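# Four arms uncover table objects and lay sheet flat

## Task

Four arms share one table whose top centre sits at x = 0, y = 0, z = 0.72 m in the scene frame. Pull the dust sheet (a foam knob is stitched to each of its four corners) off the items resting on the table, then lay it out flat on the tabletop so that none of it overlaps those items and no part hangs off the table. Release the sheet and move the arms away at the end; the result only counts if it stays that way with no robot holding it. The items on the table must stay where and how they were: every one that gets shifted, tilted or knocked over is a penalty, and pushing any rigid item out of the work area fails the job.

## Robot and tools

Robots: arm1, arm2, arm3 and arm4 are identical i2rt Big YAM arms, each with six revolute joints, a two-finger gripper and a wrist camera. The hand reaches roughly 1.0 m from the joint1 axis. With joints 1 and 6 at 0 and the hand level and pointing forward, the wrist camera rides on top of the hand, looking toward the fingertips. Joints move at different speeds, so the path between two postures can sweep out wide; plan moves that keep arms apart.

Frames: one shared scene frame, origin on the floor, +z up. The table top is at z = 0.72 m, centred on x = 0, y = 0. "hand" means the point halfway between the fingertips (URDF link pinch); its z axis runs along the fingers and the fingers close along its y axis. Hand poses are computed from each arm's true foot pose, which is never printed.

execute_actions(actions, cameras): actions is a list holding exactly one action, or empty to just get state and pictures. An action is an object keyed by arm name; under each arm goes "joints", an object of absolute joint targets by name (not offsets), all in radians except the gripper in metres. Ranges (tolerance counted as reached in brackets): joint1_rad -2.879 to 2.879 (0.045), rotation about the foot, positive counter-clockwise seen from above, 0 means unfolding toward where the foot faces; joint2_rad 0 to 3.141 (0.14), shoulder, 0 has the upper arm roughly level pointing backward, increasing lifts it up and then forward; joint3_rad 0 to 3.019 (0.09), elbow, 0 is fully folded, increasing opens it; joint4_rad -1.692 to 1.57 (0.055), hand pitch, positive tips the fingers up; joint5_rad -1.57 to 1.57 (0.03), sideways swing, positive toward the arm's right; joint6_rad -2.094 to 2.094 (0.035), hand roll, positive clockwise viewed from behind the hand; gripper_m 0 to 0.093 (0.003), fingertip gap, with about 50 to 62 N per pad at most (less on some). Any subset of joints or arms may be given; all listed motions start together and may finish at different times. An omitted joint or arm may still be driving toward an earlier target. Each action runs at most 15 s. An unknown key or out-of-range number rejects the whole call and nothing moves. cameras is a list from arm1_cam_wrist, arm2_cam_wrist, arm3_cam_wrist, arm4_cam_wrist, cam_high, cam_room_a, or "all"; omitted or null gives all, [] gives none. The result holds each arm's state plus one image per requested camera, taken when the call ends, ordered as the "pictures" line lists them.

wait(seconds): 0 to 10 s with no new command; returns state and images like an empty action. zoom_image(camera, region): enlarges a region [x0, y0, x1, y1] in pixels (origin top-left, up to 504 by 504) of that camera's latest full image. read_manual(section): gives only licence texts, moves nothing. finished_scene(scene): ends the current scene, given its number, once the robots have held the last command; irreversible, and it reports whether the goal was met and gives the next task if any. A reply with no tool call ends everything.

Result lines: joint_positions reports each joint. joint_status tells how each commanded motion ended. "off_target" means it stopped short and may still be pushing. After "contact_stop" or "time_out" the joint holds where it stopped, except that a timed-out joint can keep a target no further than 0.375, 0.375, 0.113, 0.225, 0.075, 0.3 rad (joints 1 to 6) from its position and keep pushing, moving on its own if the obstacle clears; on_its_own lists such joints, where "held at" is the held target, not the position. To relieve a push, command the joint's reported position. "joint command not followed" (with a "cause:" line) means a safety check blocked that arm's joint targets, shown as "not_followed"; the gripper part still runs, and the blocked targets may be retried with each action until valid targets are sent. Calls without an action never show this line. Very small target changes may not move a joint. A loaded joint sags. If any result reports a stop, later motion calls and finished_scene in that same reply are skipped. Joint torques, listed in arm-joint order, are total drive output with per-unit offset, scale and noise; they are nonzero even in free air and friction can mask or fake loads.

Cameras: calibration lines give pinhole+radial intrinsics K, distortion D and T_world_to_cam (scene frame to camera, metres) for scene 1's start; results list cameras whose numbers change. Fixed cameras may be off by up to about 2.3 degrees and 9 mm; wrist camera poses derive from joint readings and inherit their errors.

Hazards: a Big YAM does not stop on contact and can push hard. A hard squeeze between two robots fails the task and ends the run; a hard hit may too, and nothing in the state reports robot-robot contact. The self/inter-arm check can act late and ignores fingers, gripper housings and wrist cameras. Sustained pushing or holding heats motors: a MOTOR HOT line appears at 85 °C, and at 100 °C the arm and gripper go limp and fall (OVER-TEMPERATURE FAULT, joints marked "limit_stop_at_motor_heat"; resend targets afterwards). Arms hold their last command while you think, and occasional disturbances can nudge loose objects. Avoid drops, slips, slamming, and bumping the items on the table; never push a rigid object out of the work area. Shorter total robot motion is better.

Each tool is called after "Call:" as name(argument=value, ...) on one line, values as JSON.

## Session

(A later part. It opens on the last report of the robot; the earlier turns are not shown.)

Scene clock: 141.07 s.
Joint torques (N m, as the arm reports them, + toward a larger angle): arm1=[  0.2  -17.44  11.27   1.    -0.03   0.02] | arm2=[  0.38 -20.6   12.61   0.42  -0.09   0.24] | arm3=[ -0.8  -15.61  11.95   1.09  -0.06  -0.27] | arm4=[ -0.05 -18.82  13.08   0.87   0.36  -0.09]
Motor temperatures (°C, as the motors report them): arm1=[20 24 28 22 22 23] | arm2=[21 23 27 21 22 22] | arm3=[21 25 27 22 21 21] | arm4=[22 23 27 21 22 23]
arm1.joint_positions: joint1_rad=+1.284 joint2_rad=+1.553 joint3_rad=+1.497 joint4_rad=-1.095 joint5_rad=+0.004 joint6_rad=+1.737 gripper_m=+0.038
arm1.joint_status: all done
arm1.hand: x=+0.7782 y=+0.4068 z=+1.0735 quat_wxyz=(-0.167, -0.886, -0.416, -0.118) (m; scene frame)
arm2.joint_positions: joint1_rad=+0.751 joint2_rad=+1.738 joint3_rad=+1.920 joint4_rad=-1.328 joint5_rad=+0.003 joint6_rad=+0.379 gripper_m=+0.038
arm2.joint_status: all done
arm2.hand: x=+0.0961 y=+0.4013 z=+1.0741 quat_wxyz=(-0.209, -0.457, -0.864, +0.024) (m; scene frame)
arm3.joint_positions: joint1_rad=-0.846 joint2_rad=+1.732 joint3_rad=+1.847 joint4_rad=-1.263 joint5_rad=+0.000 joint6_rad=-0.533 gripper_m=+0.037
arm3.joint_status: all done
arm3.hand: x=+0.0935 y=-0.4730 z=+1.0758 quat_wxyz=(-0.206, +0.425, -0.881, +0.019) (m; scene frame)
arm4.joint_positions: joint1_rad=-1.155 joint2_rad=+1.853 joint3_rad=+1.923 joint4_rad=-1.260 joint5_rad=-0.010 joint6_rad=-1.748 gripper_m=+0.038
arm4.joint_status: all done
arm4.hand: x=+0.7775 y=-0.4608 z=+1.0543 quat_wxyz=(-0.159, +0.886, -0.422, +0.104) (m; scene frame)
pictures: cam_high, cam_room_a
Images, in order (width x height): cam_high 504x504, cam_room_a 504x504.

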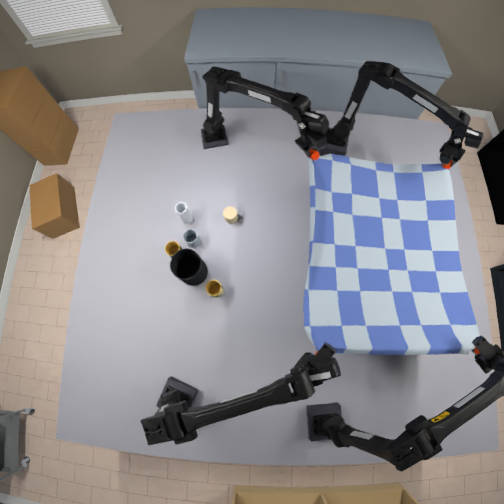

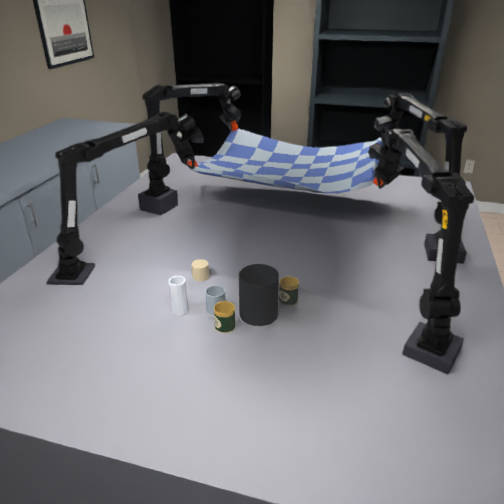

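Call:
execute_actions(actions=[{"arm1":{"joints":{"joint1_rad":1.299,"joint2_rad":1.92,"joint3_rad":1.25,"joint4_rad":-0.77}},"arm2":{"joints":{"joint1_rad":0.733,"joint2_rad":1.87,"joint3_rad":1.41,"joint4_rad":-0.98}},"arm3":{"joints":{"joint1_rad":-0.866,"joint2_rad":1.905,"joint3_rad":1.383,"joint4_rad":-0.92}},"arm4":{"joints":{"joint1_rad":-1.197,"joint2_rad":2.06,"joint3_rad":1.61,"joint4_rad":-0.99}}}])

Scene clock: 149.90 s.
Joint torques (N m, as the arm reports them, + toward a larger angle): arm1=[  1.5  -19.21   6.48   0.62  -0.56   0.02] | arm2=[  1.46 -19.57   6.33  -0.33  -0.35   0.22] | arm3=[ -0.79 -15.19   7.33   0.18   0.3   -0.28] | arm4=[ -1.92 -19.27   9.4    0.98   1.2   -0.03]
Motor temperatures (°C, as the motors report them): arm1=[20 24 28 22 22 23] | arm2=[21 23 28 21 22 22] | arm3=[21 25 27 22 21 21] | arm4=[22 23 28 21 22 23]
arm1.joint_positions: joint1_rad=+1.283 joint2_rad=+1.913 joint3_rad=+1.236 joint4_rad=-0.773 joint5_rad=+0.015 joint6_rad=+1.738 gripper_m=+0.038
arm1.joint_status: all done
arm1.hand: x=+0.7548 y=+0.4198 z=+0.7900 quat_wxyz=(-0.048, -0.904, -0.424, -0.029) (m; scene frame)
arm2.joint_positions: joint1_rad=+0.720 joint2_rad=+1.866 joint3_rad=+1.429 joint4_rad=-0.960 joint5_rad=+0.010 joint6_rad=+0.381 gripper_m=+0.038
arm2.joint_status: all done
arm2.hand: x=+0.0491 y=+0.4097 z=+0.8059 quat_wxyz=(-0.085, -0.480, -0.873, +0.015) (m; scene frame)
arm3.joint_positions: joint1_rad=-0.855 joint2_rad=+1.903 joint3_rad=+1.379 joint4_rad=-0.922 joint5_rad=-0.008 joint6_rad=-0.534 gripper_m=+0.037
arm3.joint_status: all done
arm3.hand: x=+0.0391 y=-0.4995 z=+0.7948 quat_wxyz=(-0.060, +0.430, -0.901, +0.004) (m; scene frame)
arm4.joint_positions: joint1_rad=-1.155 joint2_rad=+2.085 joint3_rad=+1.573 joint4_rad=-1.008 joint5_rad=-0.028 joint6_rad=-1.757 gripper_m=+0.038
arm4.joint_status: all done
arm4.hand: x=+0.7300 y=-0.4818 z=+0.7753 quat_wxyz=(-0.032, +0.904, -0.426, +0.002) (m; scene frame)
pictures: arm1_cam_wrist, arm2_cam_wrist, arm3_cam_wrist, arm4_cam_wrist, cam_high, cam_room_a
camera_calibration (this result's frames):
arm1_cam_wrist: T_world_to_cam=[[-0.762486, 0.636727, -0.114866, 0.399735], [0.455729, 0.65456, 0.603211, -1.09072], [0.459267, 0.407592, -0.789267, 0.229841], [0, 0, 0, 1]] pos_world=[0.696309, 0.365741, 0.885259]
arm2_cam_wrist: T_world_to_cam=[[-0.850944, -0.521741, -0.0606683, 0.304195], [-0.490528, 0.748063, 0.446972, -0.639533], [-0.18782, 0.410108, -0.892488, 0.682093], [0, 0, 0, 1]] pos_world=[0.0732543, 0.35739, 0.913068]
arm3_cam_wrist: T_world_to_cam=[[0.771023, -0.635113, 0.0464118, -0.386224], [-0.569208, -0.654665, 0.497409, -0.697486], [-0.285527, -0.409932, -0.866273, 0.61594], [0, 0, 0, 1]] pos_world=[0.0766409, -0.449422, 0.898433]
arm4_cam_wrist: T_world_to_cam=[[0.768177, 0.639086, 0.0383784, -0.287823], [0.509232, -0.646227, 0.568395, -1.11981], [0.388054, -0.417085, -0.82186, 0.279747], [0, 0, 0, 1]] pos_world=[0.682788, -0.423033, 0.877456]
Images, in order (width x height): arm1_cam_wrist 504x504, arm2_cam_wrist 504x504, arm3_cam_wrist 504x504, arm4_cam_wrist 504x504, cam_high 504x504, cam_room_a 504x504.

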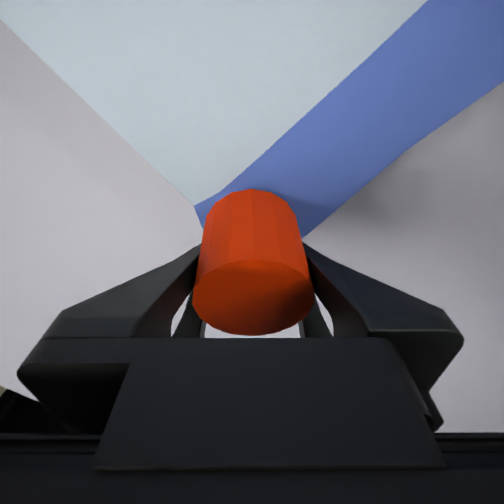

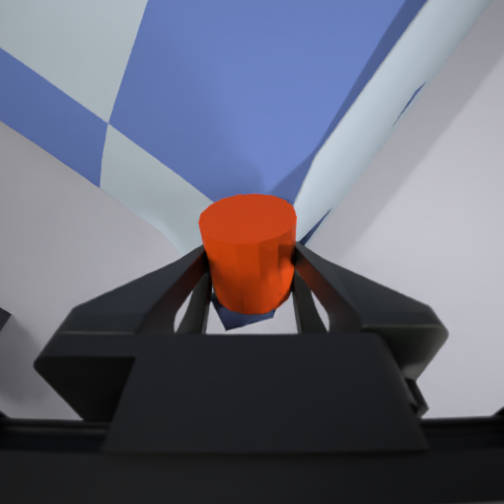

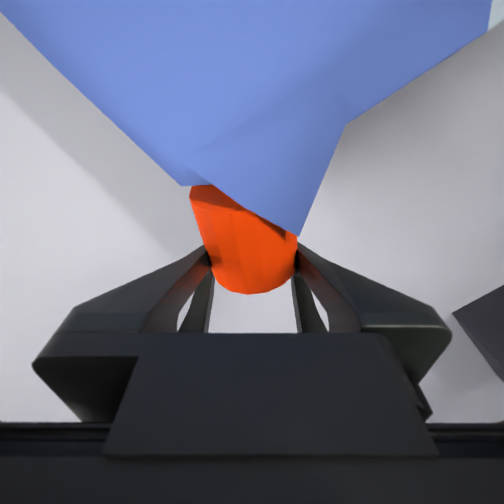

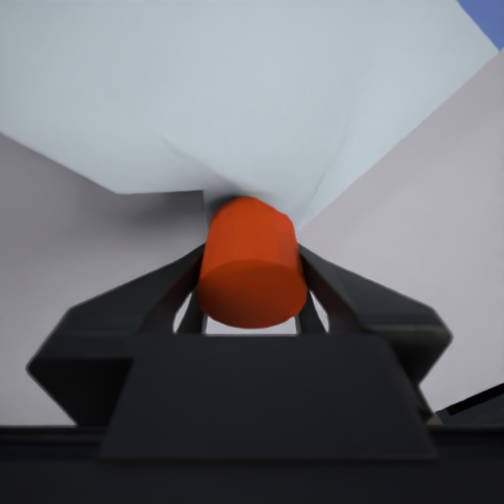

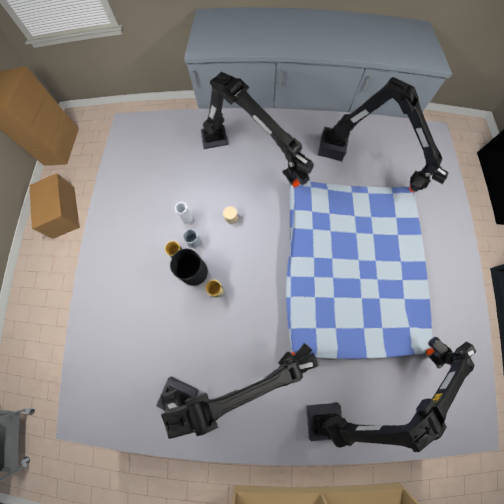

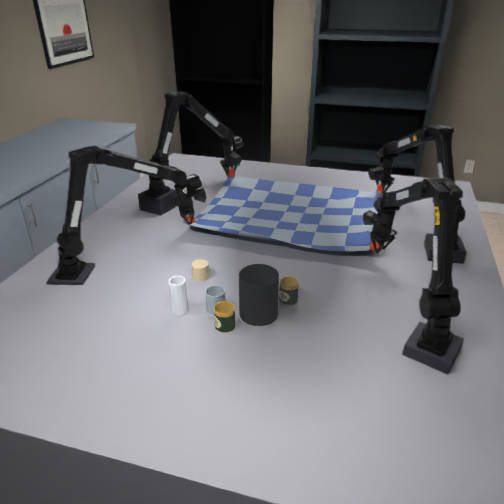

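Call:
execute_actions(actions=[{"arm1":{"joints":{"joint1_rad":1.285,"joint2_rad":1.99,"joint4_rad":-0.72}},"arm2":{"joints":{"joint1_rad":0.72,"joint2_rad":1.965,"joint4_rad":-0.96}},"arm3":{"joints":{"joint1_rad":-0.85,"joint2_rad":1.99,"joint3_rad":1.40}},"arm4":{"joints":{"joint1_rad":-1.165,"joint2_rad":2.14,"joint3_rad":1.61,"joint4_rad":-0.97}}}], cameras=[])

Call:
execute_actions(actions=[{"arm1":{"joints":{"gripper_m":0.09}},"arm2":{"joints":{"gripper_m":0.09}},"arm3":{"joints":{"gripper_m":0.09}},"arm4":{"joints":{"gripper_m":0.09}}}], cameras=[])

Call:
execute_actions(actions=[{"arm1":{"joints":{"joint2_rad":1.5}},"arm2":{"joints":{"joint2_rad":1.5}},"arm3":{"joints":{"joint2_rad":1.5}},"arm4":{"joints":{"joint2_rad":1.65}}}])

Scene clock: 169.07 s.
Joint torques (N m, as the arm reports them, + toward a larger angle): arm1=[  0.62 -20.48   6.14   0.53  -0.35   0.03] | arm2=[  0.7  -20.95   5.91  -0.33  -0.35   0.23] | arm3=[  1.16 -17.31   8.11   0.05   0.24  -0.27] | arm4=[ -0.71 -17.53   9.29   1.05   0.94  -0.03]
Motor temperatures (°C, as the motors report them): arm1=[20 25 26 22 23 23] | arm2=[21 24 26 21 22 22] | arm3=[21 26 26 22 21 21] | arm4=[22 24 27 21 23 23]
arm1.joint_positions: joint1_rad=+1.276 joint2_rad=+1.993 joint3_rad=+1.236 joint4_rad=-0.728 joint5_rad=+0.011 joint6_rad=+1.738 gripper_m=+0.038
arm1.joint_status: all done
arm1.hand: x=+0.7510 y=+0.4189 z=+0.7499 quat_wxyz=(-0.033, -0.906, -0.422, -0.020) (m; scene frame)
arm2.joint_positions: joint1_rad=+0.716 joint2_rad=+1.962 joint3_rad=+1.429 joint4_rad=-0.943 joint5_rad=+0.010 joint6_rad=+0.381 gripper_m=+0.038
arm2.joint_status: all done
arm2.hand: x=+0.0441 y=+0.4103 z=+0.7524 quat_wxyz=(-0.046, -0.483, -0.874, +0.011) (m; scene frame)
arm3.joint_positions: joint1_rad=-0.852 joint2_rad=+1.992 joint3_rad=+1.386 joint4_rad=-0.922 joint5_rad=-0.008 joint6_rad=-0.534 gripper_m=+0.037
arm3.joint_status: all done
arm3.hand: x=+0.0308 y=-0.5009 z=+0.7484 quat_wxyz=(-0.019, +0.432, -0.902, +0.000) (m; scene frame)
arm4.joint_positions: joint1_rad=-1.141 joint2_rad=+2.138 joint3_rad=+1.573 joint4_rad=-0.991 joint5_rad=-0.023 joint6_rad=-1.757 gripper_m=+0.038
arm4.joint_status: all done
arm4.hand: x=+0.7227 y=-0.4769 z=+0.7440 quat_wxyz=(-0.015, +0.907, -0.420, -0.007) (m; scene frame)
pictures: none
No camera images: the call's "cameras" was empty. Leave "cameras" out to get every camera's image.

Scene clock: 169.80 s.
Joint torques (N m, as the arm reports them, + toward a larger angle): arm1=[  0.64 -20.57   6.08   0.66   0.03   0.04] | arm2=[  0.53 -20.83   6.21  -0.11  -0.09   0.22] | arm3=[  0.21 -16.72   7.47   0.09   0.04  -0.22] | arm4=[  0.38 -18.13   9.38   0.74  -0.01  -0.03]
Motor temperatures (°C, as the motors report them): arm1=[20 25 26 22 23 23] | arm2=[21 24 26 21 22 22] | arm3=[21 26 26 22 21 21] | arm4=[22 24 27 21 23 23]
arm1.joint_positions: joint1_rad=+1.279 joint2_rad=+1.993 joint3_rad=+1.236 joint4_rad=-0.728 joint5_rad=+0.002 joint6_rad=+1.739 gripper_m=+0.090
arm1.joint_status: all done
arm1.hand: x=+0.7524 y=+0.4214 z=+0.7499 quat_wxyz=(-0.031, -0.905, -0.423, -0.024) (m; scene frame)
arm2.joint_positions: joint1_rad=+0.716 joint2_rad=+1.962 joint3_rad=+1.421 joint4_rad=-0.951 joint5_rad=+0.003 joint6_rad=+0.384 gripper_m=+0.090
arm2.joint_status: all done
arm2.hand: x=+0.0402 y=+0.4147 z=+0.7492 quat_wxyz=(-0.038, -0.485, -0.874, +0.006) (m; scene frame)
arm3.joint_positions: joint1_rad=-0.852 joint2_rad=+1.992 joint3_rad=+1.386 joint4_rad=-0.922 joint5_rad=-0.002 joint6_rad=-0.541 gripper_m=+0.090
arm3.joint_status: all done
arm3.hand: x=+0.0311 y=-0.5018 z=+0.7484 quat_wxyz=(-0.019, +0.435, -0.900, +0.003) (m; scene frame)
arm4.joint_positions: joint1_rad=-1.153 joint2_rad=+2.138 joint3_rad=+1.573 joint4_rad=-0.983 joint5_rad=-0.002 joint6_rad=-1.757 gripper_m=+0.090
arm4.joint_status: all done
arm4.hand: x=+0.7298 y=-0.4855 z=+0.7439 quat_wxyz=(-0.012, +0.905, -0.426, +0.004) (m; scene frame)
pictures: none
No camera images: the call's "cameras" was empty. Leave "cameras" out to get every camera's image.

Scene clock: 171.37 s.
Joint torques (N m, as the arm reports them, + toward a larger angle): arm1=[  0.55 -15.76   8.68   1.44   0.04   0.01] | arm2=[  0.82 -15.45   9.12   0.62  -0.1    0.18] | arm3=[ -0.31 -10.9    9.63   1.23   0.04  -0.14] | arm4=[  0.13 -13.98   9.67   1.44  -0.02   0.03]
Motor temperatures (°C, as the motors report them): arm1=[20 25 26 22 23 23] | arm2=[21 24 26 21 22 22] | arm3=[21 26 26 22 21 21] | arm4=[22 24 27 21 23 23]
arm1.joint_positions: joint1_rad=+1.279 joint2_rad=+1.499 joint3_rad=+1.236 joint4_rad=-0.728 joint5_rad=+0.002 joint6_rad=+1.739 gripper_m=+0.090
arm1.joint_status: all done
arm1.hand: x=+0.7779 y=+0.4045 z=+1.0170 quat_wxyz=(-0.231, -0.870, -0.405, -0.162) (m; scene frame)
arm2.joint_positions: joint1_rad=+0.716 joint2_rad=+1.501 joint3_rad=+1.407 joint4_rad=-0.953 joint5_rad=+0.003 joint6_rad=+0.384 gripper_m=+0.090
arm2.joint_status: all done
arm2.hand: x=+0.0329 y=+0.4201 z=+1.0005 quat_wxyz=(-0.256, -0.469, -0.845, +0.033) (m; scene frame)
arm3.joint_positions: joint1_rad=-0.852 joint2_rad=+1.499 joint3_rad=+1.386 joint4_rad=-0.922 joint5_rad=-0.002 joint6_rad=-0.541 gripper_m=+0.090
arm3.joint_status: all done
arm3.hand: x=+0.0361 y=-0.4987 z=+1.0217 quat_wxyz=(-0.261, +0.420, -0.869, +0.025) (m; scene frame)
arm4.joint_positions: joint1_rad=-1.153 joint2_rad=+1.651 joint3_rad=+1.593 joint4_rad=-0.980 joint5_rad=-0.002 joint6_rad=-1.757 gripper_m=+0.090
arm4.joint_status: all done
arm4.hand: x=+0.7435 y=-0.4800 z=+1.0494 quat_wxyz=(-0.216, +0.872, -0.411, +0.152) (m; scene frame)
pictures: arm1_cam_wrist, arm2_cam_wrist, arm3_cam_wrist, arm4_cam_wrist, cam_high, cam_room_a
camera_calibration (this result's frames):
arm1_cam_wrist: T_world_to_cam=[[-0.62695, 0.566159, -0.535162, 0.803722], [0.215006, 0.785997, 0.579639, -1.07015], [0.748803, 0.248342, -0.614508, 0.0661399], [0, 0, 0, 1]] pos_world=[0.684455, 0.369672, 1.09106]
arm2_cam_wrist: T_world_to_cam=[[-0.81626, -0.543373, -0.196126, 0.451061], [-0.571462, 0.809204, 0.136452, -0.454555], [0.0845619, 0.223459, -0.971038, 0.996586], [0, 0, 0, 1]] pos_world=[0.0241482, 0.390227, 1.11821]
arm3_cam_wrist: T_world_to_cam=[[0.719155, -0.648351, 0.249913, -0.606604], [-0.690765, -0.706025, 0.156115, -0.484003], [0.0752275, -0.284903, -0.9556, 0.952571], [0, 0, 0, 1]] pos_world=[0.0302502, -0.463621, 1.13744]
arm4_cam_wrist: T_world_to_cam=[[0.658113, 0.57692, 0.483787, -0.725277], [0.248256, -0.772888, 0.583964, -1.1644], [0.710814, -0.264211, -0.651871, 0.15551], [0, 0, 0, 1]] pos_world=[0.655844, -0.440433, 1.13222]
Images, in order (width x height): arm1_cam_wrist 504x504, arm2_cam_wrist 504x504, arm3_cam_wrist 504x504, arm4_cam_wrist 504x504, cam_high 504x504, cam_room_a 504x504.

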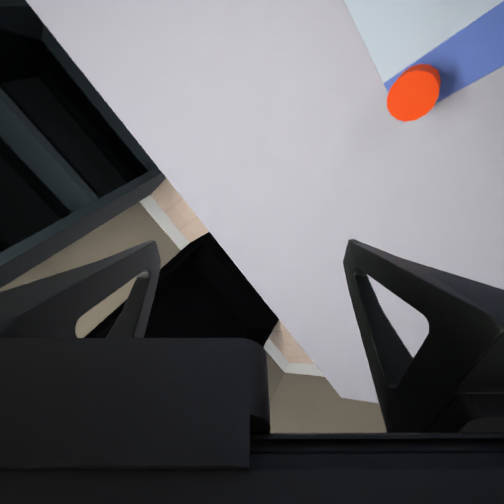

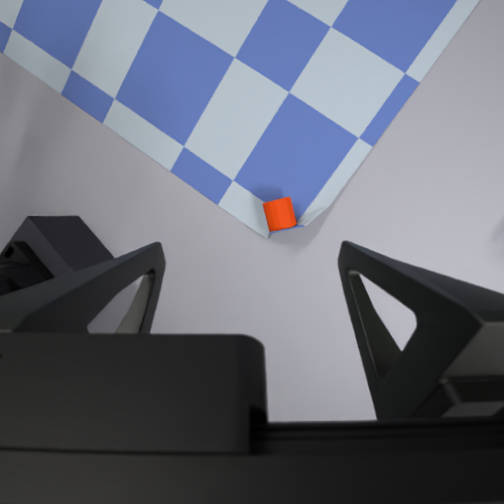

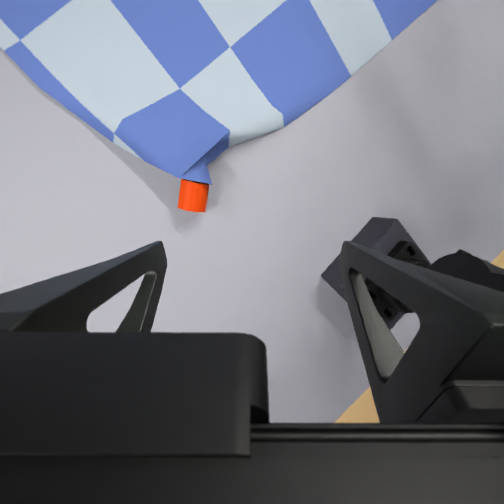

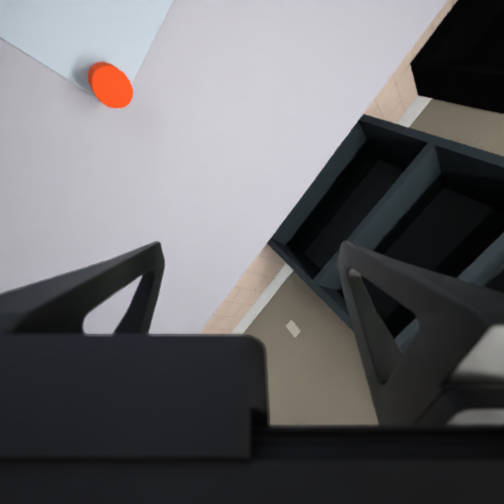

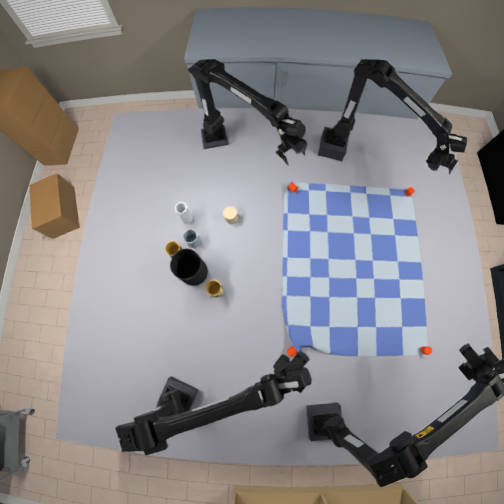

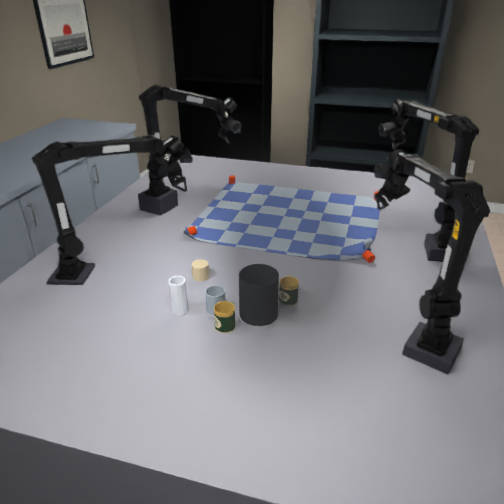

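Call:
execute_actions(actions=[{"arm3":{"joints":{"joint1_rad":-0.856,"joint2_rad":1.66,"joint3_rad":1.02,"joint4_rad":-0.28,"joint6_rad":-0.5}},"arm1":{"joints":{"joint2_rad":1.1}},"arm2":{"joints":{"joint2_rad":1.1}},"arm4":{"joints":{"joint2_rad":1.5,"joint1_rad":-1.4}}}], cameras=[])

Call:
execute_actions(actions=[{"arm3":{"joints":{"joint2_rad":1.825}}}], cameras=["arm3_cam_wrist","cam_room_a"])

Scene clock: 185.57 s.
Joint torques (N m, as the arm reports them, + toward a larger angle): arm1=[  0.01 -10.15   9.26   2.01   0.02  -0.04] | arm2=[ 0.73 -8.95  9.29  1.04 -0.11  0.17] | arm3=[ -0.77 -10.33   8.8    2.01   0.02   0.02] | arm4=[  1.7  -11.65   9.88   1.6   -0.2    0.04]
Motor temperatures (°C, as the motors report them): arm1=[20 25 27 22 23 23] | arm2=[21 24 26 21 22 22] | arm3=[21 25 26 22 21 21] | arm4=[22 24 28 21 22 23]
arm1.joint_positions: joint1_rad=+1.279 joint2_rad=+1.105 joint3_rad=+1.236 joint4_rad=-0.728 joint5_rad=+0.002 joint6_rad=+1.739 gripper_m=+0.090
arm1.joint_status: all done
arm1.hand: x=+0.7169 y=+0.4386 z=+1.2205 quat_wxyz=(-0.381, -0.803, -0.373, -0.266) (m; scene frame)
arm2.joint_positions: joint1_rad=+0.716 joint2_rad=+1.106 joint3_rad=+1.407 joint4_rad=-0.953 joint5_rad=+0.003 joint6_rad=+0.384 gripper_m=+0.090
arm2.joint_status: all done
arm2.hand: x=-0.0423 y=+0.4748 z=+1.1996 quat_wxyz=(-0.439, -0.436, -0.784, +0.055) (m; scene frame)
arm3.joint_positions: joint1_rad=-0.852 joint2_rad=+1.660 joint3_rad=+1.002 joint4_rad=-0.302 joint5_rad=-0.002 joint6_rad=-0.509 gripper_m=+0.090
arm3.joint_status: all done
arm3.hand: x=+0.0344 y=-0.5002 z=+0.8296 quat_wxyz=(-0.297, +0.402, -0.866, +0.023) (m; scene frame)
arm4.joint_positions: joint1_rad=-1.412 joint2_rad=+1.493 joint3_rad=+1.593 joint4_rad=-0.980 joint5_rad=+0.002 joint6_rad=-1.757 gripper_m=+0.090
arm4.joint_status: all done
arm4.hand: x=+0.7746 y=-0.6385 z=+1.1419 quat_wxyz=(-0.248, +0.792, -0.508, +0.231) (m; scene frame)
pictures: none
No camera images: the call's "cameras" was empty. Leave "cameras" out to get every camera's image.

Scene clock: 186.47 s.
Joint torques (N m, as the arm reports them, + toward a larger angle): arm1=[  0.71 -10.24   9.27   2.03   0.02  -0.02] | arm2=[ 0.77 -8.88  9.3   1.03 -0.1   0.17] | arm3=[ -0.13 -11.91   7.46   1.65   0.06   0.04] | arm4=[  1.96 -11.56   9.81   1.61  -0.21   0.03]
Motor temperatures (°C, as the motors report them): arm1=[20 25 27 22 23 23] | arm2=[21 24 26 21 22 22] | arm3=[21 25 26 22 21 21] | arm4=[22 24 28 21 22 23]
arm1.joint_positions: joint1_rad=+1.279 joint2_rad=+1.105 joint3_rad=+1.236 joint4_rad=-0.728 joint5_rad=+0.002 joint6_rad=+1.739 gripper_m=+0.090
arm1.joint_status: not commanded
arm1.hand: x=+0.7169 y=+0.4386 z=+1.2205 quat_wxyz=(-0.381, -0.803, -0.373, -0.266) (m; scene frame)
arm2.joint_positions: joint1_rad=+0.716 joint2_rad=+1.106 joint3_rad=+1.407 joint4_rad=-0.953 joint5_rad=+0.003 joint6_rad=+0.384 gripper_m=+0.090
arm2.joint_status: not commanded
arm2.hand: x=-0.0423 y=+0.4748 z=+1.1996 quat_wxyz=(-0.439, -0.436, -0.784, +0.055) (m; scene frame)
arm3.joint_positions: joint1_rad=-0.855 joint2_rad=+1.818 joint3_rad=+1.006 joint4_rad=-0.293 joint5_rad=-0.002 joint6_rad=-0.506 gripper_m=+0.090
arm3.joint_status: all done
arm3.hand: x=+0.0228 y=-0.5065 z=+0.7475 quat_wxyz=(-0.228, +0.407, -0.884, +0.018) (m; scene frame)
arm4.joint_positions: joint1_rad=-1.412 joint2_rad=+1.493 joint3_rad=+1.593 joint4_rad=-0.980 joint5_rad=+0.002 joint6_rad=-1.757 gripper_m=+0.090
arm4.joint_status: not commanded
arm4.hand: x=+0.7746 y=-0.6385 z=+1.1419 quat_wxyz=(-0.248, +0.792, -0.508, +0.231) (m; scene frame)
pictures: arm3_cam_wrist, cam_room_a
camera_calibration (this result's frames):
arm3_cam_wrist: T_world_to_cam=[[0.713084, -0.670586, 0.204515, -0.510775], [-0.701073, -0.680822, 0.212081, -0.484754], [-0.00298016, -0.294612, -0.955612, 0.686205], [0, 0, 0, 1]] pos_world=[0.0264225, -0.470385, 0.863014]
Images, in order (width x height): arm3_cam_wrist 504x504, cam_room_a 504x504.

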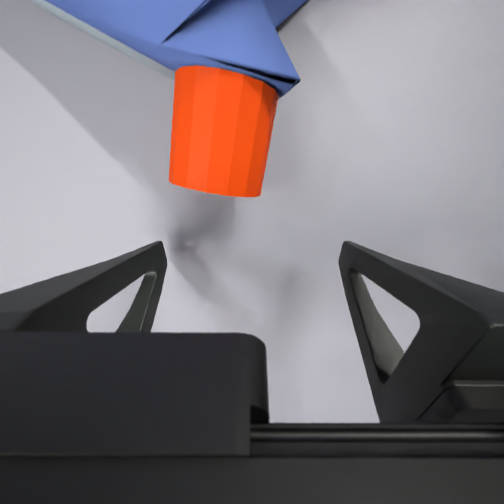

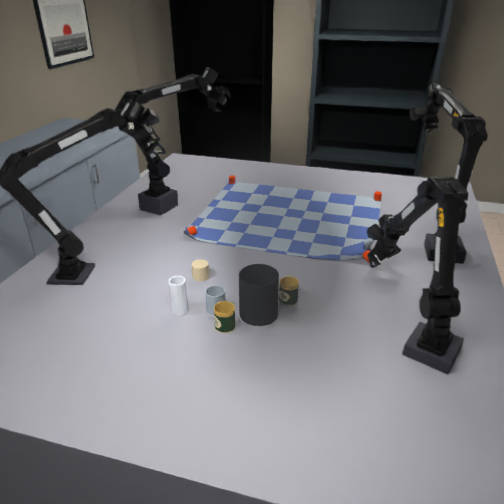

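Call:
execute_actions(actions=[{"arm3":{"joints":{"joint1_rad":-0.80,"joint2_rad":1.91,"joint3_rad":1.15,"joint4_rad":-0.32}}}], cameras=["arm3_cam_wrist"])

Scene clock: 191.77 s.
Joint torques (N m, as the arm reports them, + toward a larger angle): arm1=[  0.38 -10.4    9.39   2.05   0.03  -0.04] | arm2=[ 0.82 -8.92  9.31  1.03 -0.11  0.17] | arm3=[  1.03 -13.98   8.67   0.08  -0.06   0.02] | arm4=[  2.   -11.54   9.82   1.59  -0.2    0.04]
Motor temperatures (°C, as the motors report them): arm1=[20 25 27 22 23 23] | arm2=[21 24 27 21 22 22] | arm3=[21 25 26 22 21 21] | arm4=[22 24 28 21 22 23]
arm1.joint_positions: joint1_rad=+1.279 joint2_rad=+1.105 joint3_rad=+1.236 joint4_rad=-0.728 joint5_rad=+0.002 joint6_rad=+1.739 gripper_m=+0.090
arm1.joint_status: not commanded
arm1.hand: x=+0.7169 y=+0.4386 z=+1.2205 quat_wxyz=(-0.381, -0.803, -0.373, -0.266) (m; scene frame)
arm2.joint_positions: joint1_rad=+0.716 joint2_rad=+1.106 joint3_rad=+1.407 joint4_rad=-0.953 joint5_rad=+0.003 joint6_rad=+0.384 gripper_m=+0.090
arm2.joint_status: not commanded
arm2.hand: x=-0.0423 y=+0.4748 z=+1.1996 quat_wxyz=(-0.439, -0.436, -0.784, +0.055) (m; scene frame)
arm3.joint_positions: joint1_rad=-0.807 joint2_rad=+1.897 joint3_rad=+1.122 joint4_rad=-0.304 joint5_rad=-0.002 joint6_rad=-0.506 gripper_m=+0.090
arm3.joint_status: all done
arm3.hand: x=+0.0525 y=-0.4653 z=+0.7464 quat_wxyz=(-0.241, +0.427, -0.872, +0.013) (m; scene frame)
arm4.joint_positions: joint1_rad=-1.412 joint2_rad=+1.493 joint3_rad=+1.593 joint4_rad=-0.980 joint5_rad=+0.002 joint6_rad=-1.757 gripper_m=+0.090
arm4.joint_status: not commanded
arm4.hand: x=+0.7746 y=-0.6385 z=+1.1419 quat_wxyz=(-0.248, +0.792, -0.508, +0.231) (m; scene frame)
pictures: arm3_cam_wrist
camera_calibration (this result's frames):
arm3_cam_wrist: T_world_to_cam=[[0.738995, -0.63808, 0.216197, -0.499036], [-0.672845, -0.715279, 0.188828, -0.43578], [0.0341542, -0.28501, -0.957916, 0.701586], [0, 0, 0, 1]] pos_world=[0.0516108, -0.43017, 0.862238]
Images, in order (width x height): arm3_cam_wrist 504x504.

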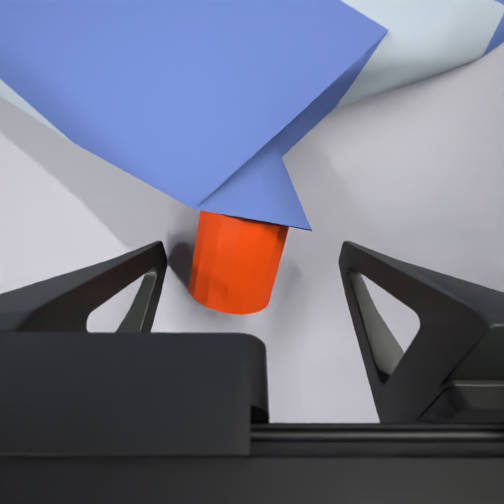

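Call:
execute_actions(actions=[{"arm3":{"joints":{"gripper_m":0}}}], cameras=[])

Call:
execute_actions(actions=[{"arm3":{"joints":{"joint1_rad":-0.82,"joint2_rad":1.90,"joint3_rad":1.39,"joint4_rad":-0.99,"joint6_rad":-0.4}}}], cameras=["arm3_cam_wrist"])

Call:
execute_actions(actions=[{"arm3":{"joints":{"joint1_rad":-0.833,"joint2_rad":2.26,"joint3_rad":1.88,"joint4_rad":-1.66,"joint6_rad":-0.3}}}], cameras=["arm3_cam_wrist","cam_room_a","cam_high"])

Scene clock: 198.47 s.
Joint torques (N m, as the arm reports them, + toward a larger angle): arm1=[ 0.51 -9.32  9.34  1.98  0.03 -0.06] | arm2=[ 0.76 -8.91  9.31  1.05 -0.11  0.17] | arm3=[  0.67 -13.98   8.6    0.08   0.04   0.02] | arm4=[  2.02 -11.69   9.85   1.6   -0.18   0.04]
Motor temperatures (°C, as the motors report them): arm1=[20 25 28 22 23 23] | arm2=[21 23 27 21 22 22] | arm3=[21 26 26 22 21 21] | arm4=[22 24 28 21 22 23]
arm1.joint_positions: joint1_rad=+1.279 joint2_rad=+1.105 joint3_rad=+1.236 joint4_rad=-0.728 joint5_rad=+0.002 joint6_rad=+1.739 gripper_m=+0.090
arm1.joint_status: not commanded
arm1.hand: x=+0.7169 y=+0.4386 z=+1.2205 quat_wxyz=(-0.381, -0.803, -0.373, -0.266) (m; scene frame)
arm2.joint_positions: joint1_rad=+0.716 joint2_rad=+1.106 joint3_rad=+1.407 joint4_rad=-0.953 joint5_rad=+0.003 joint6_rad=+0.384 gripper_m=+0.090
arm2.joint_status: not commanded
arm2.hand: x=-0.0423 y=+0.4748 z=+1.1996 quat_wxyz=(-0.439, -0.436, -0.784, +0.055) (m; scene frame)
arm3.joint_positions: joint1_rad=-0.807 joint2_rad=+1.897 joint3_rad=+1.122 joint4_rad=-0.304 joint5_rad=-0.002 joint6_rad=-0.506 gripper_m=+0.038
arm3.joint_status: gripper_m off_target (ended at +0.038, target +0.000)
arm3.hand: x=+0.0525 y=-0.4653 z=+0.7464 quat_wxyz=(-0.241, +0.427, -0.872, +0.013) (m; scene frame)
arm4.joint_positions: joint1_rad=-1.412 joint2_rad=+1.493 joint3_rad=+1.593 joint4_rad=-0.980 joint5_rad=+0.002 joint6_rad=-1.757 gripper_m=+0.090
arm4.joint_status: not commanded
arm4.hand: x=+0.7746 y=-0.6385 z=+1.1419 quat_wxyz=(-0.248, +0.792, -0.508, +0.231) (m; scene frame)
pictures: none
No camera images: the call's "cameras" was empty. Leave "cameras" out to get every camera's image.

Scene clock: 199.80 s.
Joint torques (N m, as the arm reports them, + toward a larger angle): arm1=[  0.15 -10.34   9.22   2.11   0.03  -0.03] | arm2=[ 0.75 -8.92  9.31  1.04 -0.11  0.17] | arm3=[ -0.55 -15.12   8.61  -0.67   0.04   0.03] | arm4=[  1.93 -11.63   9.86   1.57  -0.21   0.03]
Motor temperatures (°C, as the motors report them): arm1=[20 24 28 22 23 23] | arm2=[21 23 27 21 22 22] | arm3=[21 26 26 22 21 21] | arm4=[22 24 28 21 22 23]
arm1.joint_positions: joint1_rad=+1.279 joint2_rad=+1.105 joint3_rad=+1.236 joint4_rad=-0.728 joint5_rad=+0.002 joint6_rad=+1.739 gripper_m=+0.090
arm1.joint_status: not commanded
arm1.hand: x=+0.7169 y=+0.4386 z=+1.2205 quat_wxyz=(-0.381, -0.803, -0.373, -0.266) (m; scene frame)
arm2.joint_positions: joint1_rad=+0.716 joint2_rad=+1.106 joint3_rad=+1.407 joint4_rad=-0.953 joint5_rad=+0.003 joint6_rad=+0.384 gripper_m=+0.090
arm2.joint_status: not commanded
arm2.hand: x=-0.0423 y=+0.4748 z=+1.1996 quat_wxyz=(-0.439, -0.436, -0.784, +0.055) (m; scene frame)
arm3.joint_positions: joint1_rad=-0.807 joint2_rad=+1.893 joint3_rad=+1.370 joint4_rad=-0.973 joint5_rad=-0.002 joint6_rad=-0.408 gripper_m=+0.038
arm3.joint_status: all done
arm3.hand: x=+0.0152 y=-0.4810 z=+0.7958 quat_wxyz=(-0.036, +0.395, -0.918, +0.001) (m; scene frame)
arm4.joint_positions: joint1_rad=-1.412 joint2_rad=+1.493 joint3_rad=+1.593 joint4_rad=-0.980 joint5_rad=+0.002 joint6_rad=-1.757 gripper_m=+0.090
arm4.joint_status: not commanded
arm4.hand: x=+0.7746 y=-0.6385 z=+1.1419 quat_wxyz=(-0.248, +0.792, -0.508, +0.231) (m; scene frame)
pictures: arm3_cam_wrist
camera_calibration (this result's frames):
arm3_cam_wrist: T_world_to_cam=[[0.72073, -0.692966, 0.0185934, -0.361056], [-0.593281, -0.602733, 0.533602, -0.70285], [-0.358562, -0.395614, -0.845531, 0.609065], [0, 0, 0, 1]] pos_world=[0.0616241, -0.432876, 0.896739]
Images, in order (width x height): arm3_cam_wrist 504x504.

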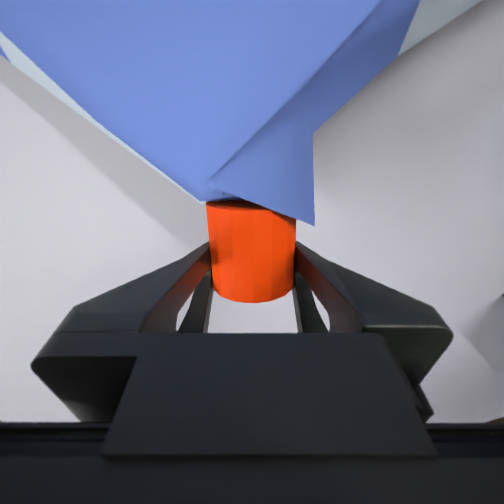

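Scene clock: 201.13 s.
Joint torques (N m, as the arm reports them, + toward a larger angle): arm1=[ 0.67 -9.98  9.24  2.01  0.07 -0.02] | arm2=[ 0.76 -8.87  9.3   1.05 -0.11  0.17] | arm3=[ -1.49 -17.55   9.76  -1.91   0.12  -0.08] | arm4=[  1.86 -11.63   9.76   1.67  -0.21   0.02]
Motor temperatures (°C, as the motors report them): arm1=[20 24 28 22 23 23] | arm2=[21 23 27 21 22 22] | arm3=[21 26 26 22 21 21] | arm4=[22 24 28 21 22 23]
arm1.joint_positions: joint1_rad=+1.279 joint2_rad=+1.105 joint3_rad=+1.236 joint4_rad=-0.728 joint5_rad=+0.002 joint6_rad=+1.739 gripper_m=+0.090
arm1.joint_status: not commanded
arm1.hand: x=+0.7169 y=+0.4386 z=+1.2205 quat_wxyz=(-0.381, -0.803, -0.373, -0.266) (m; scene frame)
arm2.joint_positions: joint1_rad=+0.716 joint2_rad=+1.106 joint3_rad=+1.407 joint4_rad=-0.953 joint5_rad=+0.003 joint6_rad=+0.384 gripper_m=+0.090
arm2.joint_status: not commanded
arm2.hand: x=-0.0423 y=+0.4748 z=+1.1996 quat_wxyz=(-0.439, -0.436, -0.784, +0.055) (m; scene frame)
arm3.joint_positions: joint1_rad=-0.818 joint2_rad=+2.245 joint3_rad=+1.842 joint4_rad=-1.639 joint5_rad=-0.002 joint6_rad=-0.309 gripper_m=+0.038
arm3.joint_status: all done
arm3.hand: x=+0.0130 y=-0.4885 z=+0.7787 quat_wxyz=(+0.236, +0.333, -0.913, +0.011) (m; scene frame)
arm4.joint_positions: joint1_rad=-1.412 joint2_rad=+1.493 joint3_rad=+1.593 joint4_rad=-0.980 joint5_rad=+0.002 joint6_rad=-1.757 gripper_m=+0.090
arm4.joint_status: not commanded
arm4.hand: x=+0.7746 y=-0.6385 z=+1.1419 quat_wxyz=(-0.248, +0.792, -0.508, +0.231) (m; scene frame)
pictures: arm3_cam_wrist, cam_high, cam_room_a
camera_calibration (this result's frames):
arm3_cam_wrist: T_world_to_cam=[[0.603961, -0.783748, -0.144812, -0.279912], [-0.290706, -0.3858, 0.875585, -0.863841], [-0.742106, -0.486722, -0.460848, 0.251728], [0, 0, 0, 1]] pos_world=[0.104742, -0.430129, 0.83184]
Images, in order (width x height): arm3_cam_wrist 504x504, cam_high 504x504, cam_room_a 504x504.

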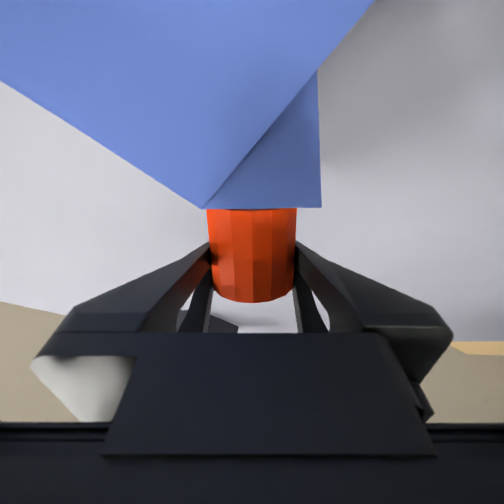

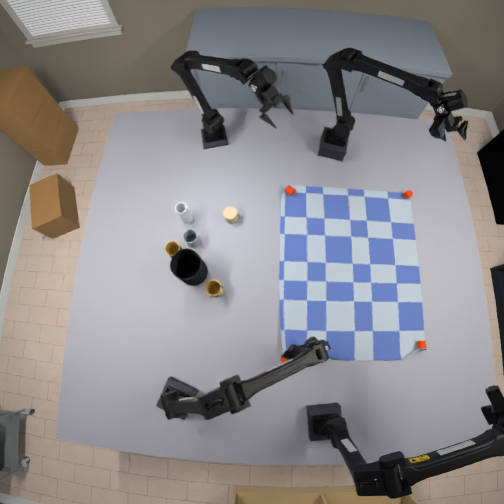

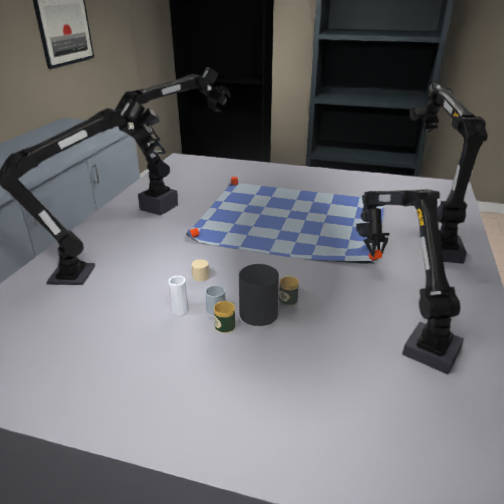

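Call:
execute_actions(actions=[{"arm3":{"joints":{"joint2_rad":2.29,"joint3_rad":1.86}}}], cameras=[])

Call:
execute_actions(actions=[{"arm3":{"joints":{"gripper_m":0.09}}}], cameras=[])

Call:
execute_actions(actions=[{"arm3":{"joints":{"joint2_rad":1.5}}}], cameras=["arm3_cam_wrist","cam_room_a","cam_high"])

Call:
zoom_image(camera="cam_high", region=[250, 160, 470, 380])

Scene clock: 211.37 s.
Joint torques (N m, as the arm reports them, + toward a larger angle): arm1=[  0.2  -10.26   9.36   2.1    0.03  -0.02] | arm2=[ 0.77 -8.83  9.32  1.04 -0.11  0.16] | arm3=[ -0.87 -18.88   8.29  -2.02   0.08   0.01] | arm4=[  1.79 -11.71   9.8    1.57  -0.2    0.03]
Motor temperatures (°C, as the motors report them): arm1=[20 24 28 22 23 23] | arm2=[21 23 27 21 22 22] | arm3=[21 26 27 22 21 21] | arm4=[22 24 28 21 22 23]
arm1.joint_positions: joint1_rad=+1.279 joint2_rad=+1.105 joint3_rad=+1.236 joint4_rad=-0.728 joint5_rad=+0.002 joint6_rad=+1.739 gripper_m=+0.090
arm1.joint_status: not commanded
arm1.hand: x=+0.7169 y=+0.4386 z=+1.2205 quat_wxyz=(-0.381, -0.803, -0.373, -0.266) (m; scene frame)
arm2.joint_positions: joint1_rad=+0.716 joint2_rad=+1.106 joint3_rad=+1.407 joint4_rad=-0.953 joint5_rad=+0.003 joint6_rad=+0.384 gripper_m=+0.090
arm2.joint_status: not commanded
arm2.hand: x=-0.0423 y=+0.4748 z=+1.1996 quat_wxyz=(-0.439, -0.436, -0.784, +0.055) (m; scene frame)
arm3.joint_positions: joint1_rad=-0.818 joint2_rad=+2.280 joint3_rad=+1.842 joint4_rad=-1.639 joint5_rad=-0.002 joint6_rad=-0.308 gripper_m=+0.038
arm3.joint_status: all done
arm3.hand: x=+0.0089 y=-0.4903 z=+0.7602 quat_wxyz=(+0.253, +0.331, -0.909, +0.011) (m; scene frame)
arm4.joint_positions: joint1_rad=-1.412 joint2_rad=+1.493 joint3_rad=+1.593 joint4_rad=-0.980 joint5_rad=+0.002 joint6_rad=-1.757 gripper_m=+0.090
arm4.joint_status: not commanded
arm4.hand: x=+0.7746 y=-0.6385 z=+1.1419 quat_wxyz=(-0.248, +0.792, -0.508, +0.231) (m; scene frame)
pictures: none
No camera images: the call's "cameras" was empty. Leave "cameras" out to get every camera's image.

Scene clock: 212.07 s.
Joint torques (N m, as the arm reports them, + toward a larger angle): arm1=[ 0.73 -9.87  9.32  1.96  0.05 -0.02] | arm2=[ 0.81 -8.88  9.32  1.03 -0.11  0.17] | arm3=[ -1.48 -18.4    7.8   -1.86   0.07  -0.04] | arm4=[  1.8  -11.45   9.79   1.6   -0.21   0.03]
Motor temperatures (°C, as the motors report them): arm1=[20 24 28 22 23 23] | arm2=[21 23 27 21 22 22] | arm3=[21 26 27 22 21 21] | arm4=[22 24 28 21 22 23]
arm1.joint_positions: joint1_rad=+1.279 joint2_rad=+1.105 joint3_rad=+1.236 joint4_rad=-0.728 joint5_rad=+0.002 joint6_rad=+1.739 gripper_m=+0.090
arm1.joint_status: not commanded
arm1.hand: x=+0.7169 y=+0.4386 z=+1.2205 quat_wxyz=(-0.381, -0.803, -0.373, -0.266) (m; scene frame)
arm2.joint_positions: joint1_rad=+0.716 joint2_rad=+1.106 joint3_rad=+1.407 joint4_rad=-0.953 joint5_rad=+0.003 joint6_rad=+0.384 gripper_m=+0.090
arm2.joint_status: not commanded
arm2.hand: x=-0.0423 y=+0.4748 z=+1.1996 quat_wxyz=(-0.439, -0.436, -0.784, +0.055) (m; scene frame)
arm3.joint_positions: joint1_rad=-0.818 joint2_rad=+2.280 joint3_rad=+1.842 joint4_rad=-1.639 joint5_rad=-0.002 joint6_rad=-0.308 gripper_m=+0.090
arm3.joint_status: all done
arm3.hand: x=+0.0089 y=-0.4903 z=+0.7602 quat_wxyz=(+0.253, +0.331, -0.909, +0.011) (m; scene frame)
arm4.joint_positions: joint1_rad=-1.412 joint2_rad=+1.493 joint3_rad=+1.593 joint4_rad=-0.980 joint5_rad=+0.002 joint6_rad=-1.757 gripper_m=+0.090
arm4.joint_status: not commanded
arm4.hand: x=+0.7746 y=-0.6385 z=+1.1419 quat_wxyz=(-0.248, +0.792, -0.508, +0.231) (m; scene frame)
pictures: none
No camera images: the call's "cameras" was empty. Leave "cameras" out to get every camera's image.

Scene clock: 213.83 s.
Joint torques (N m, as the arm reports them, + toward a larger angle): arm1=[ 0.63 -9.6   9.32  1.94  0.03 -0.04] | arm2=[ 0.76 -8.89  9.31  1.04 -0.1   0.17] | arm3=[ -0.83 -11.84   8.45  -0.06   0.11   0.06] | arm4=[  1.96 -11.72   9.8    1.6   -0.2    0.03]
Motor temperatures (°C, as the motors report them): arm1=[20 24 28 22 23 23] | arm2=[21 23 27 21 22 22] | arm3=[21 26 27 22 21 21] | arm4=[22 24 28 21 22 23]
arm1.joint_positions: joint1_rad=+1.279 joint2_rad=+1.105 joint3_rad=+1.236 joint4_rad=-0.728 joint5_rad=+0.002 joint6_rad=+1.739 gripper_m=+0.090
arm1.joint_status: not commanded
arm1.hand: x=+0.7169 y=+0.4386 z=+1.2205 quat_wxyz=(-0.381, -0.803, -0.373, -0.266) (m; scene frame)
arm2.joint_positions: joint1_rad=+0.716 joint2_rad=+1.106 joint3_rad=+1.407 joint4_rad=-0.953 joint5_rad=+0.003 joint6_rad=+0.384 gripper_m=+0.090
arm2.joint_status: not commanded
arm2.hand: x=-0.0423 y=+0.4748 z=+1.1996 quat_wxyz=(-0.439, -0.436, -0.784, +0.055) (m; scene frame)
arm3.joint_positions: joint1_rad=-0.818 joint2_rad=+1.505 joint3_rad=+1.856 joint4_rad=-1.645 joint5_rad=-0.002 joint6_rad=-0.308 gripper_m=+0.090
arm3.joint_status: all done
arm3.hand: x=-0.0417 y=-0.5093 z=+1.1717 quat_wxyz=(-0.136, +0.340, -0.930, -0.005) (m; scene frame)
arm4.joint_positions: joint1_rad=-1.412 joint2_rad=+1.493 joint3_rad=+1.593 joint4_rad=-0.980 joint5_rad=+0.002 joint6_rad=-1.757 gripper_m=+0.090
arm4.joint_status: not commanded
arm4.hand: x=+0.7746 y=-0.6385 z=+1.1419 quat_wxyz=(-0.248, +0.792, -0.508, +0.231) (m; scene frame)
pictures: arm3_cam_wrist, cam_high, cam_room_a
camera_calibration (this result's frames):
arm3_cam_wrist: T_world_to_cam=[[0.63276, -0.771104, 0.0708015, -0.451318], [-0.737677, -0.572465, 0.357934, -0.739107], [-0.235473, -0.278715, -0.931059, 1.06018], [0, 0, 0, 1]] pos_world=[-0.0100015, -0.475637, 1.2836]
Images, in order (width x height): arm3_cam_wrist 504x504, cam_high 504x504, cam_room_a 504x504.

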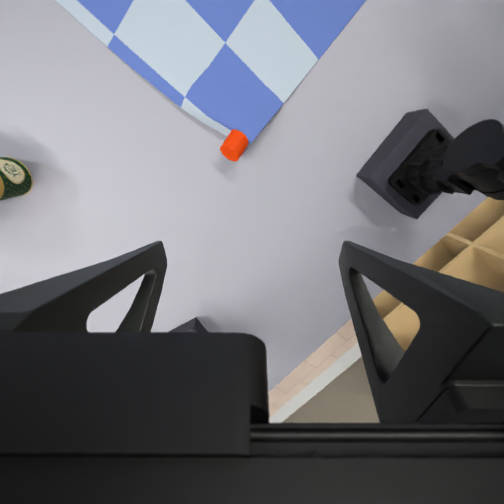

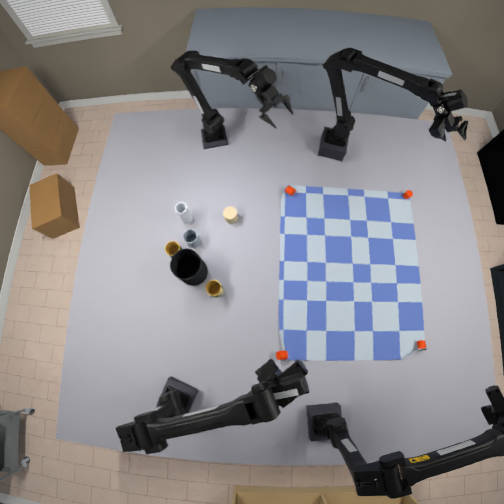

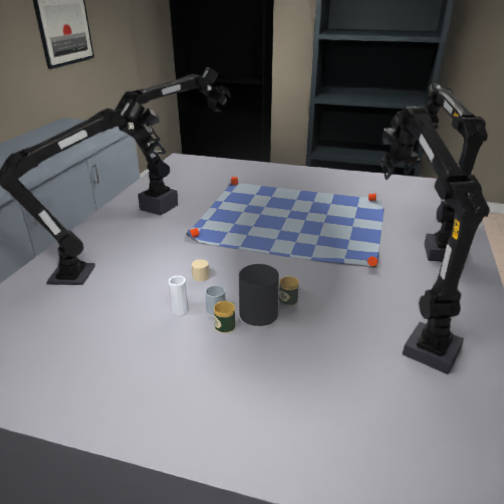

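Region (250, 160, 470, 380) of cam_high's 504x504 image, scaled by 2.291, with more detail than that image has.

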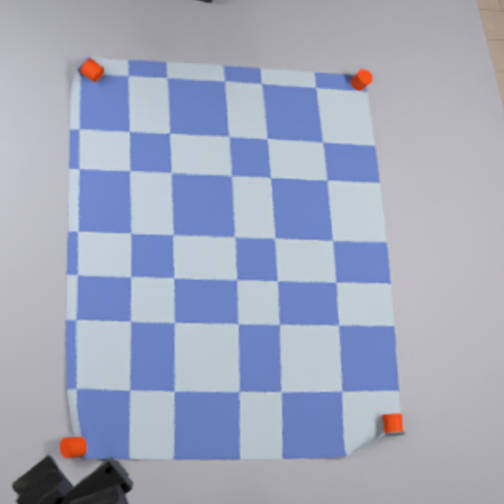

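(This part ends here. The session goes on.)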